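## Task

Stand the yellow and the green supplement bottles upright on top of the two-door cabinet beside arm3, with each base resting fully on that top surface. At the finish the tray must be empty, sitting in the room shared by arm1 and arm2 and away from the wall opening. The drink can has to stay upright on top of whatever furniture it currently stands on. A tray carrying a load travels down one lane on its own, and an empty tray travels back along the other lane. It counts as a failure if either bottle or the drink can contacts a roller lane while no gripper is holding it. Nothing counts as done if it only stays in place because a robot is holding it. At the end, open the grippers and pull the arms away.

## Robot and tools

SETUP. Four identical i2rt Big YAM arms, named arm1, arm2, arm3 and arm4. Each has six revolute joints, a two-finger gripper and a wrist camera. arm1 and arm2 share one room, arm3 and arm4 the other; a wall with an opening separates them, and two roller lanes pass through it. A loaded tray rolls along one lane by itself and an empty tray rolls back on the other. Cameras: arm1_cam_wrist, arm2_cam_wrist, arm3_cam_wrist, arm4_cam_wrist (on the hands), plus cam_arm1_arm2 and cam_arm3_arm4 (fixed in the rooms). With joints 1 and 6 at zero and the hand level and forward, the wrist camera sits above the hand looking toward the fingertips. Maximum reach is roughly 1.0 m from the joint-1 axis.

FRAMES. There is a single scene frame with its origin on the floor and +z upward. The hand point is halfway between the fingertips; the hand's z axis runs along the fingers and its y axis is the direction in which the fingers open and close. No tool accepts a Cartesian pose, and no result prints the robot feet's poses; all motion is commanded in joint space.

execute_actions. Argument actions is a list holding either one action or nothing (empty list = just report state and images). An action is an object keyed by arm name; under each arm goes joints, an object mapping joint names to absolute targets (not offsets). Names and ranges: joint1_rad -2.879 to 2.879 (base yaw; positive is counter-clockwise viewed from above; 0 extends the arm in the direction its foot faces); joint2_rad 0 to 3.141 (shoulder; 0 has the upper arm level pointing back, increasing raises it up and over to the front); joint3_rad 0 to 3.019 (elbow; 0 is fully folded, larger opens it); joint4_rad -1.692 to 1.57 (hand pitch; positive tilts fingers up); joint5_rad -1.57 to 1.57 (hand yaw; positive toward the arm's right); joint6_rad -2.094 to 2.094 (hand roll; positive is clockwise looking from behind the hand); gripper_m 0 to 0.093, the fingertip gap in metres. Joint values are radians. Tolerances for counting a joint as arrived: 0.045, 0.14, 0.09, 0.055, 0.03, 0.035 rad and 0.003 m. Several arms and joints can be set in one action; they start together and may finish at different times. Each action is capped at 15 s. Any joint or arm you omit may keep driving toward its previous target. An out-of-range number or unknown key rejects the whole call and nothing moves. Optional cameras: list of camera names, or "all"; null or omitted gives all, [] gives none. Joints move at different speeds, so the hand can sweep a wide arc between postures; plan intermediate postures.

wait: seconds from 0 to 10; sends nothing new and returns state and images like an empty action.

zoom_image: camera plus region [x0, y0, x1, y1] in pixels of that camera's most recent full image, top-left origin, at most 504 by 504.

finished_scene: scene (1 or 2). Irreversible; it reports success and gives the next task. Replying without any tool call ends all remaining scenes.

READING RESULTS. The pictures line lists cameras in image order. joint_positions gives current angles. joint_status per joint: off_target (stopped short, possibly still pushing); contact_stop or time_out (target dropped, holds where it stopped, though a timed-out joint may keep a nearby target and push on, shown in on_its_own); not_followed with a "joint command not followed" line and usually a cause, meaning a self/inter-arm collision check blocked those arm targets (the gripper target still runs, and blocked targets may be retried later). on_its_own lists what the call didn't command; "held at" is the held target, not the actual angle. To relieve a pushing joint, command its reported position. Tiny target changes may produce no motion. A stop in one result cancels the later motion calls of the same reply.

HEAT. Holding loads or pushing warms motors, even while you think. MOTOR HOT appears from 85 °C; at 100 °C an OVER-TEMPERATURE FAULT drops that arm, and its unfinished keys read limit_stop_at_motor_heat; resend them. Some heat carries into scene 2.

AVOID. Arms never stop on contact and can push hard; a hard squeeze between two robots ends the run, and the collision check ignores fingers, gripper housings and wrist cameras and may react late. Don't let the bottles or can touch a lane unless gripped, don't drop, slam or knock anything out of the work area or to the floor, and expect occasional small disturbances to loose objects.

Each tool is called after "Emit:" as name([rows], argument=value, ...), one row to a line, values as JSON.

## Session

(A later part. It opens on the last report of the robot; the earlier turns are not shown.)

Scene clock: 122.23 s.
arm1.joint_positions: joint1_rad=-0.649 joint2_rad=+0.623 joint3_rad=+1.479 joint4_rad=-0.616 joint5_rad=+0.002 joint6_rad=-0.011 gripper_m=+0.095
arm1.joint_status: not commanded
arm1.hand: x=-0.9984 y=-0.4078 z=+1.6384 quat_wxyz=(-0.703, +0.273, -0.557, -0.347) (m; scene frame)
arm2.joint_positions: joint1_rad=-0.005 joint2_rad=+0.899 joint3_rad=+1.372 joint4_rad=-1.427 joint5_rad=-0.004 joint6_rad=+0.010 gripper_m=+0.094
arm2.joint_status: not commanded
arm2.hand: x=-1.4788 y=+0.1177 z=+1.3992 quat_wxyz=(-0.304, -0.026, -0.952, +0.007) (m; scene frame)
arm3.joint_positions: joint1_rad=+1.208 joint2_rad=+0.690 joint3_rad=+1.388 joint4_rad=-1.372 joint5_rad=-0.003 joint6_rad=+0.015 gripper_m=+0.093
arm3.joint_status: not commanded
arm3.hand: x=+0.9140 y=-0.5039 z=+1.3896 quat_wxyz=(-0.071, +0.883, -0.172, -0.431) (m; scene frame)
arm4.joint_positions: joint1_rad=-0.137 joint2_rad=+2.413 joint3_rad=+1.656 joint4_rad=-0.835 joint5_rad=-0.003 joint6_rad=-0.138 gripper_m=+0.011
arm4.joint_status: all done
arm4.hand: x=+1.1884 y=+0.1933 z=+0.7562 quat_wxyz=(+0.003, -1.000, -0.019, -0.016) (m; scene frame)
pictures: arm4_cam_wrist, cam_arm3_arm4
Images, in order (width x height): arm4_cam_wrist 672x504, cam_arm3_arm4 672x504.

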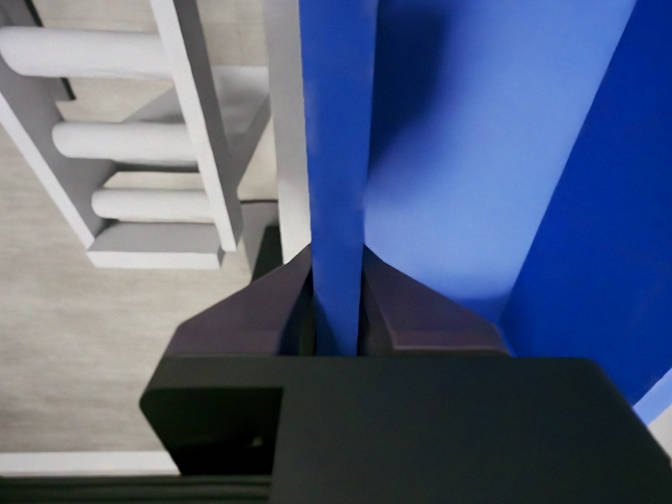

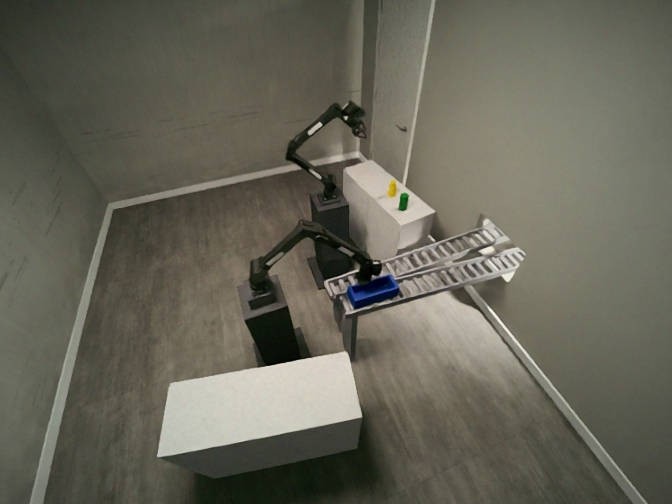

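Emit:
execute_actions([
  {"arm4":{"joints":{"joint2_rad":2.415,"gripper_m":0.035}}},
], cameras=["cam_arm3_arm4","arm4_cam_wrist"])

Emit:
execute_actions([
  {"arm4":{"joints":{"joint2_rad":2.3,"joint4_rad":-0.93}}},
], cameras=["cam_arm3_arm4","cam_arm1_arm2"])

Scene clock: 126.43 s.
arm1.joint_positions: joint1_rad=-0.649 joint2_rad=+0.623 joint3_rad=+1.479 joint4_rad=-0.616 joint5_rad=+0.002 joint6_rad=-0.011 gripper_m=+0.095
arm1.joint_status: not commanded
arm1.hand: x=-0.9984 y=-0.4078 z=+1.6384 quat_wxyz=(-0.703, +0.273, -0.557, -0.347) (m; scene frame)
arm2.joint_positions: joint1_rad=-0.005 joint2_rad=+0.899 joint3_rad=+1.372 joint4_rad=-1.427 joint5_rad=-0.004 joint6_rad=+0.010 gripper_m=+0.094
arm2.joint_status: not commanded
arm2.hand: x=-1.4788 y=+0.1177 z=+1.3992 quat_wxyz=(-0.304, -0.026, -0.952, +0.007) (m; scene frame)
arm3.joint_positions: joint1_rad=+1.208 joint2_rad=+0.690 joint3_rad=+1.388 joint4_rad=-1.372 joint5_rad=-0.003 joint6_rad=+0.015 gripper_m=+0.093
arm3.joint_status: not commanded
arm3.hand: x=+0.9140 y=-0.5039 z=+1.3896 quat_wxyz=(-0.071, +0.883, -0.172, -0.431) (m; scene frame)
arm4.joint_positions: joint1_rad=-0.137 joint2_rad=+2.413 joint3_rad=+1.656 joint4_rad=-0.824 joint5_rad=-0.003 joint6_rad=-0.137 gripper_m=+0.035
arm4.joint_status: all done
arm4.hand: x=+1.1856 y=+0.1938 z=+0.7561 quat_wxyz=(+0.004, -1.000, -0.019, -0.010) (m; scene frame)
pictures: arm4_cam_wrist, cam_arm3_arm4
Images, in order (width x height): arm4_cam_wrist 672x504, cam_arm3_arm4 672x504.

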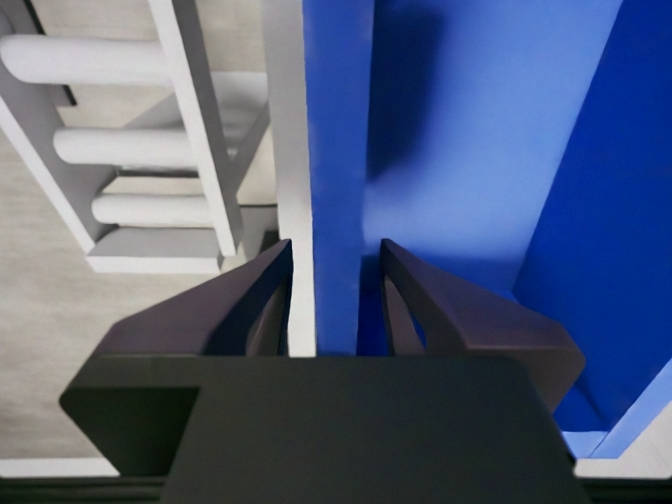

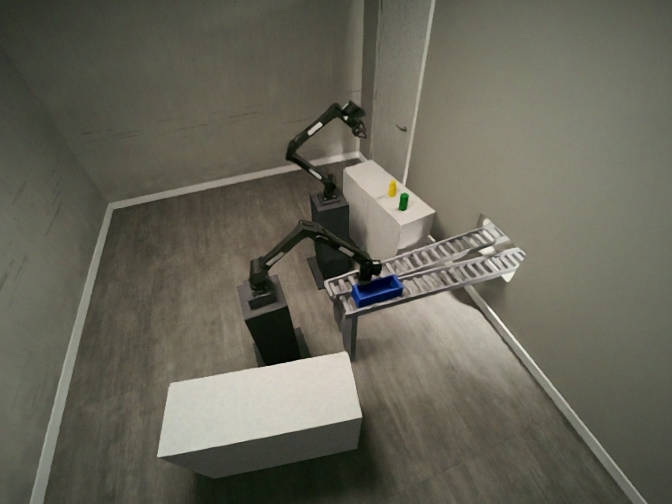

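Scene clock: 127.57 s.
arm1.joint_positions: joint1_rad=-0.649 joint2_rad=+0.623 joint3_rad=+1.479 joint4_rad=-0.616 joint5_rad=+0.002 joint6_rad=-0.011 gripper_m=+0.095
arm1.joint_status: not commanded
arm1.hand: x=-0.9984 y=-0.4078 z=+1.6384 quat_wxyz=(-0.703, +0.273, -0.557, -0.347) (m; scene frame)
arm2.joint_positions: joint1_rad=-0.005 joint2_rad=+0.899 joint3_rad=+1.372 joint4_rad=-1.427 joint5_rad=-0.004 joint6_rad=+0.010 gripper_m=+0.094
arm2.joint_status: not commanded
arm2.hand: x=-1.4788 y=+0.1177 z=+1.3992 quat_wxyz=(-0.304, -0.026, -0.952, +0.007) (m; scene frame)
arm3.joint_positions: joint1_rad=+1.208 joint2_rad=+0.690 joint3_rad=+1.388 joint4_rad=-1.372 joint5_rad=-0.003 joint6_rad=+0.015 gripper_m=+0.093
arm3.joint_status: not commanded
arm3.hand: x=+0.9140 y=-0.5039 z=+1.3896 quat_wxyz=(-0.071, +0.883, -0.172, -0.431) (m; scene frame)
arm4.joint_positions: joint1_rad=-0.137 joint2_rad=+2.318 joint3_rad=+1.656 joint4_rad=-0.919 joint5_rad=-0.003 joint6_rad=-0.138 gripper_m=+0.035
arm4.joint_status: all done
arm4.hand: x=+1.1819 y=+0.1934 z=+0.8138 quat_wxyz=(+0.004, -1.000, -0.019, -0.010) (m; scene frame)
pictures: cam_arm1_arm2, cam_arm3_arm4
Images, in order (width x height): cam_arm1_arm2 672x504, cam_arm3_arm4 672x504.

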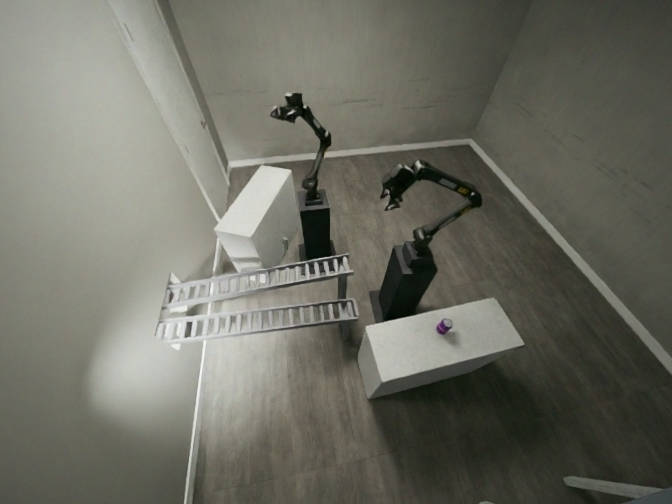

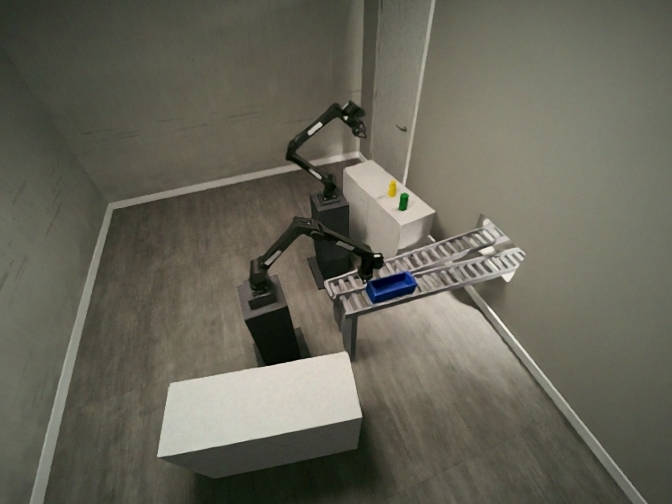

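It's rolling. Retract arm4 meanwhile.

Emit:
execute_actions([
  {"arm4":{"joints":{"joint2_rad":0.8,"joint3_rad":1.4,"joint4_rad":-1.3,"joint1_rad":0,"joint6_rad":0,"gripper_m":0.09}}},
], cameras=["cam_arm3_arm4","cam_arm1_arm2"])

Emit:
wait(seconds=6)

Scene clock: 129.87 s.
arm1.joint_positions: joint1_rad=-0.649 joint2_rad=+0.623 joint3_rad=+1.479 joint4_rad=-0.616 joint5_rad=+0.002 joint6_rad=-0.011 gripper_m=+0.095
arm1.joint_status: not commanded
arm1.hand: x=-0.9984 y=-0.4078 z=+1.6384 quat_wxyz=(-0.703, +0.273, -0.557, -0.347) (m; scene frame)
arm2.joint_positions: joint1_rad=-0.005 joint2_rad=+0.899 joint3_rad=+1.372 joint4_rad=-1.427 joint5_rad=-0.004 joint6_rad=+0.010 gripper_m=+0.094
arm2.joint_status: not commanded
arm2.hand: x=-1.4788 y=+0.1177 z=+1.3992 quat_wxyz=(-0.304, -0.026, -0.952, +0.007) (m; scene frame)
arm3.joint_positions: joint1_rad=+1.208 joint2_rad=+0.690 joint3_rad=+1.388 joint4_rad=-1.372 joint5_rad=-0.003 joint6_rad=+0.015 gripper_m=+0.093
arm3.joint_status: not commanded
arm3.hand: x=+0.9140 y=-0.5039 z=+1.3896 quat_wxyz=(-0.071, +0.883, -0.172, -0.431) (m; scene frame)
arm4.joint_positions: joint1_rad=+0.001 joint2_rad=+0.796 joint3_rad=+1.395 joint4_rad=-1.289 joint5_rad=-0.002 joint6_rad=-0.010 gripper_m=+0.090
arm4.joint_status: all done
arm4.hand: x=+1.4895 y=+0.1120 z=+1.4421 quat_wxyz=(-0.002, -0.907, -0.025, +0.421) (m; scene frame)
pictures: cam_arm1_arm2, cam_arm3_arm4
Images, in order (width x height): cam_arm1_arm2 672x504, cam_arm3_arm4 672x504.

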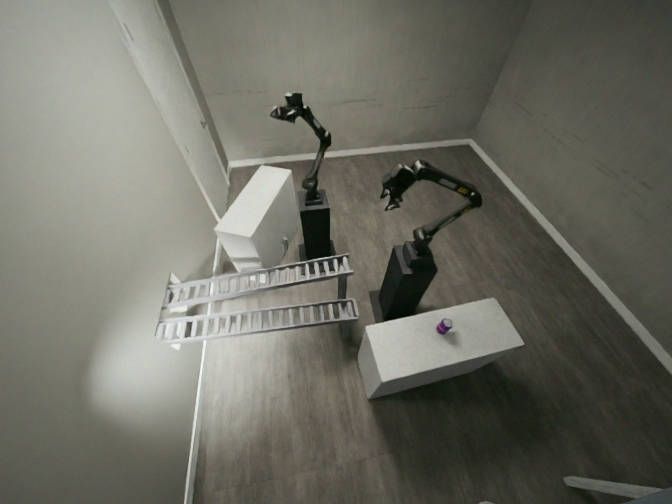

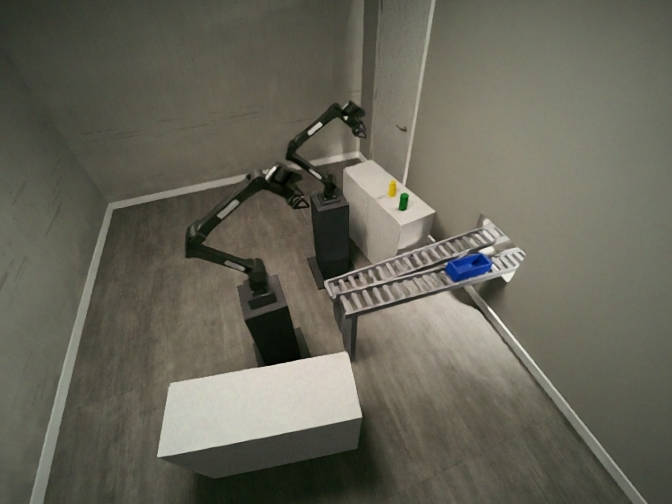

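Scene clock: 135.87 s.
arm1.joint_positions: joint1_rad=-0.649 joint2_rad=+0.623 joint3_rad=+1.479 joint4_rad=-0.616 joint5_rad=+0.002 joint6_rad=-0.011 gripper_m=+0.095
arm1.joint_status: not commanded
arm1.hand: x=-0.9984 y=-0.4078 z=+1.6384 quat_wxyz=(-0.703, +0.273, -0.557, -0.347) (m; scene frame)
arm2.joint_positions: joint1_rad=-0.005 joint2_rad=+0.899 joint3_rad=+1.372 joint4_rad=-1.427 joint5_rad=-0.004 joint6_rad=+0.010 gripper_m=+0.094
arm2.joint_status: not commanded
arm2.hand: x=-1.4788 y=+0.1177 z=+1.3992 quat_wxyz=(-0.304, -0.026, -0.952, +0.007) (m; scene frame)
arm3.joint_positions: joint1_rad=+1.208 joint2_rad=+0.690 joint3_rad=+1.388 joint4_rad=-1.372 joint5_rad=-0.003 joint6_rad=+0.015 gripper_m=+0.093
arm3.joint_status: not commanded
arm3.hand: x=+0.9140 y=-0.5039 z=+1.3896 quat_wxyz=(-0.071, +0.883, -0.172, -0.431) (m; scene frame)
arm4.joint_positions: joint1_rad=+0.001 joint2_rad=+0.796 joint3_rad=+1.395 joint4_rad=-1.289 joint5_rad=-0.002 joint6_rad=-0.010 gripper_m=+0.090
arm4.joint_status: all done
arm4.hand: x=+1.4895 y=+0.1120 z=+1.4421 quat_wxyz=(-0.002, -0.907, -0.025, +0.421) (m; scene frame)
wait: 6.00 s; at rest by 0.27 s
pictures: arm1_cam_wrist, arm2_cam_wrist, arm3_cam_wrist, arm4_cam_wrist, cam_arm1_arm2, cam_arm3_arm4
Images, in order (width x height): arm1_cam_wrist 672x504, arm2_cam_wrist 672x504, arm3_cam_wrist 672x504, arm4_cam_wrist 672x504, cam_arm1_arm2 672x504, cam_arm3_arm4 672x504.

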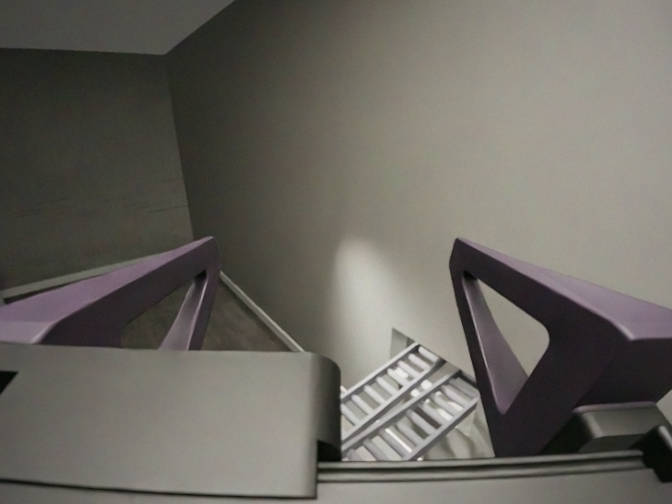

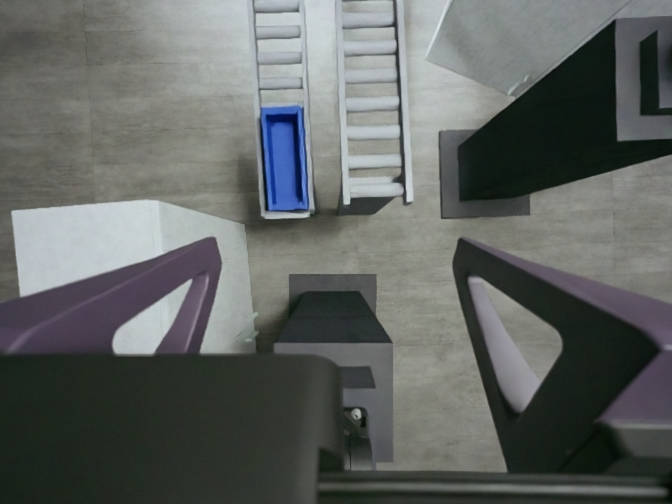

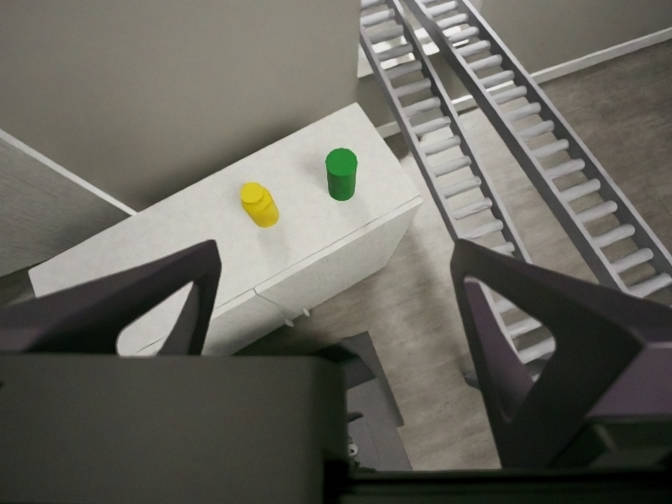

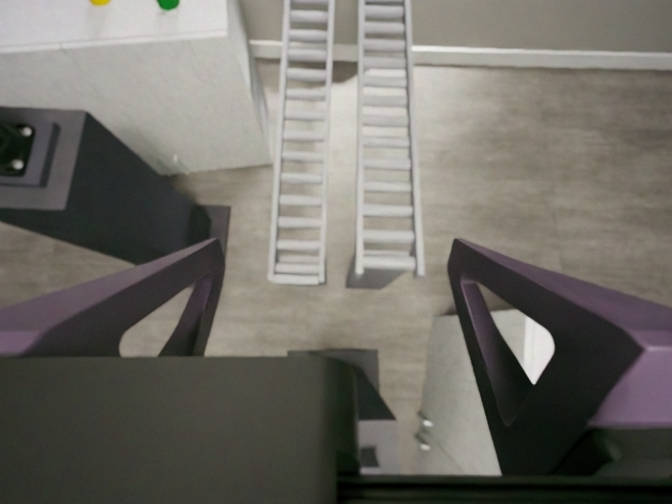

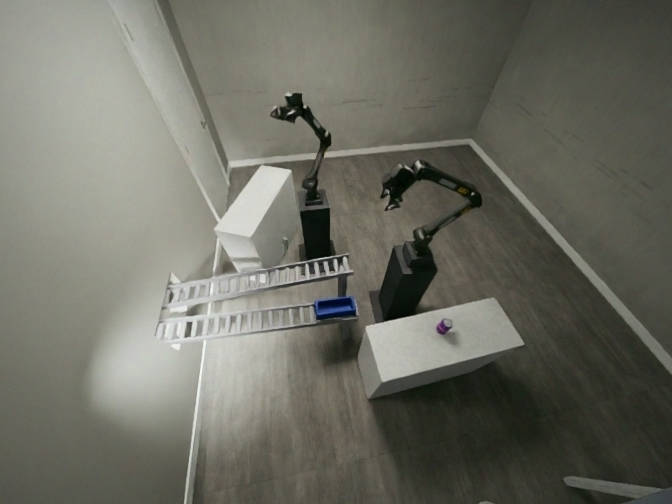

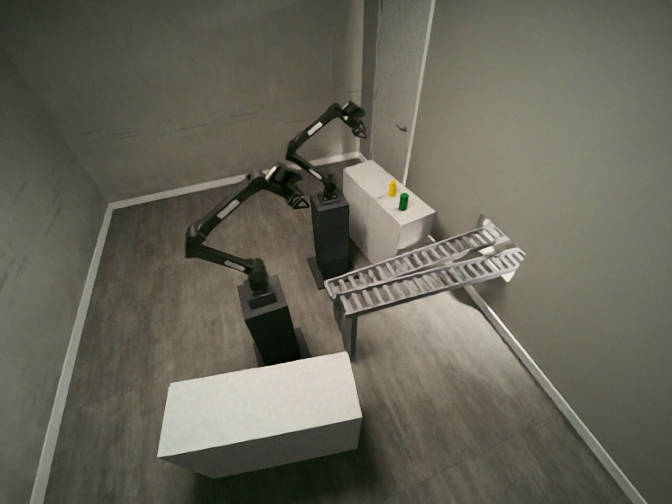

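Emit:
finished_scene(scene=1)

The scene is finished: the task was done.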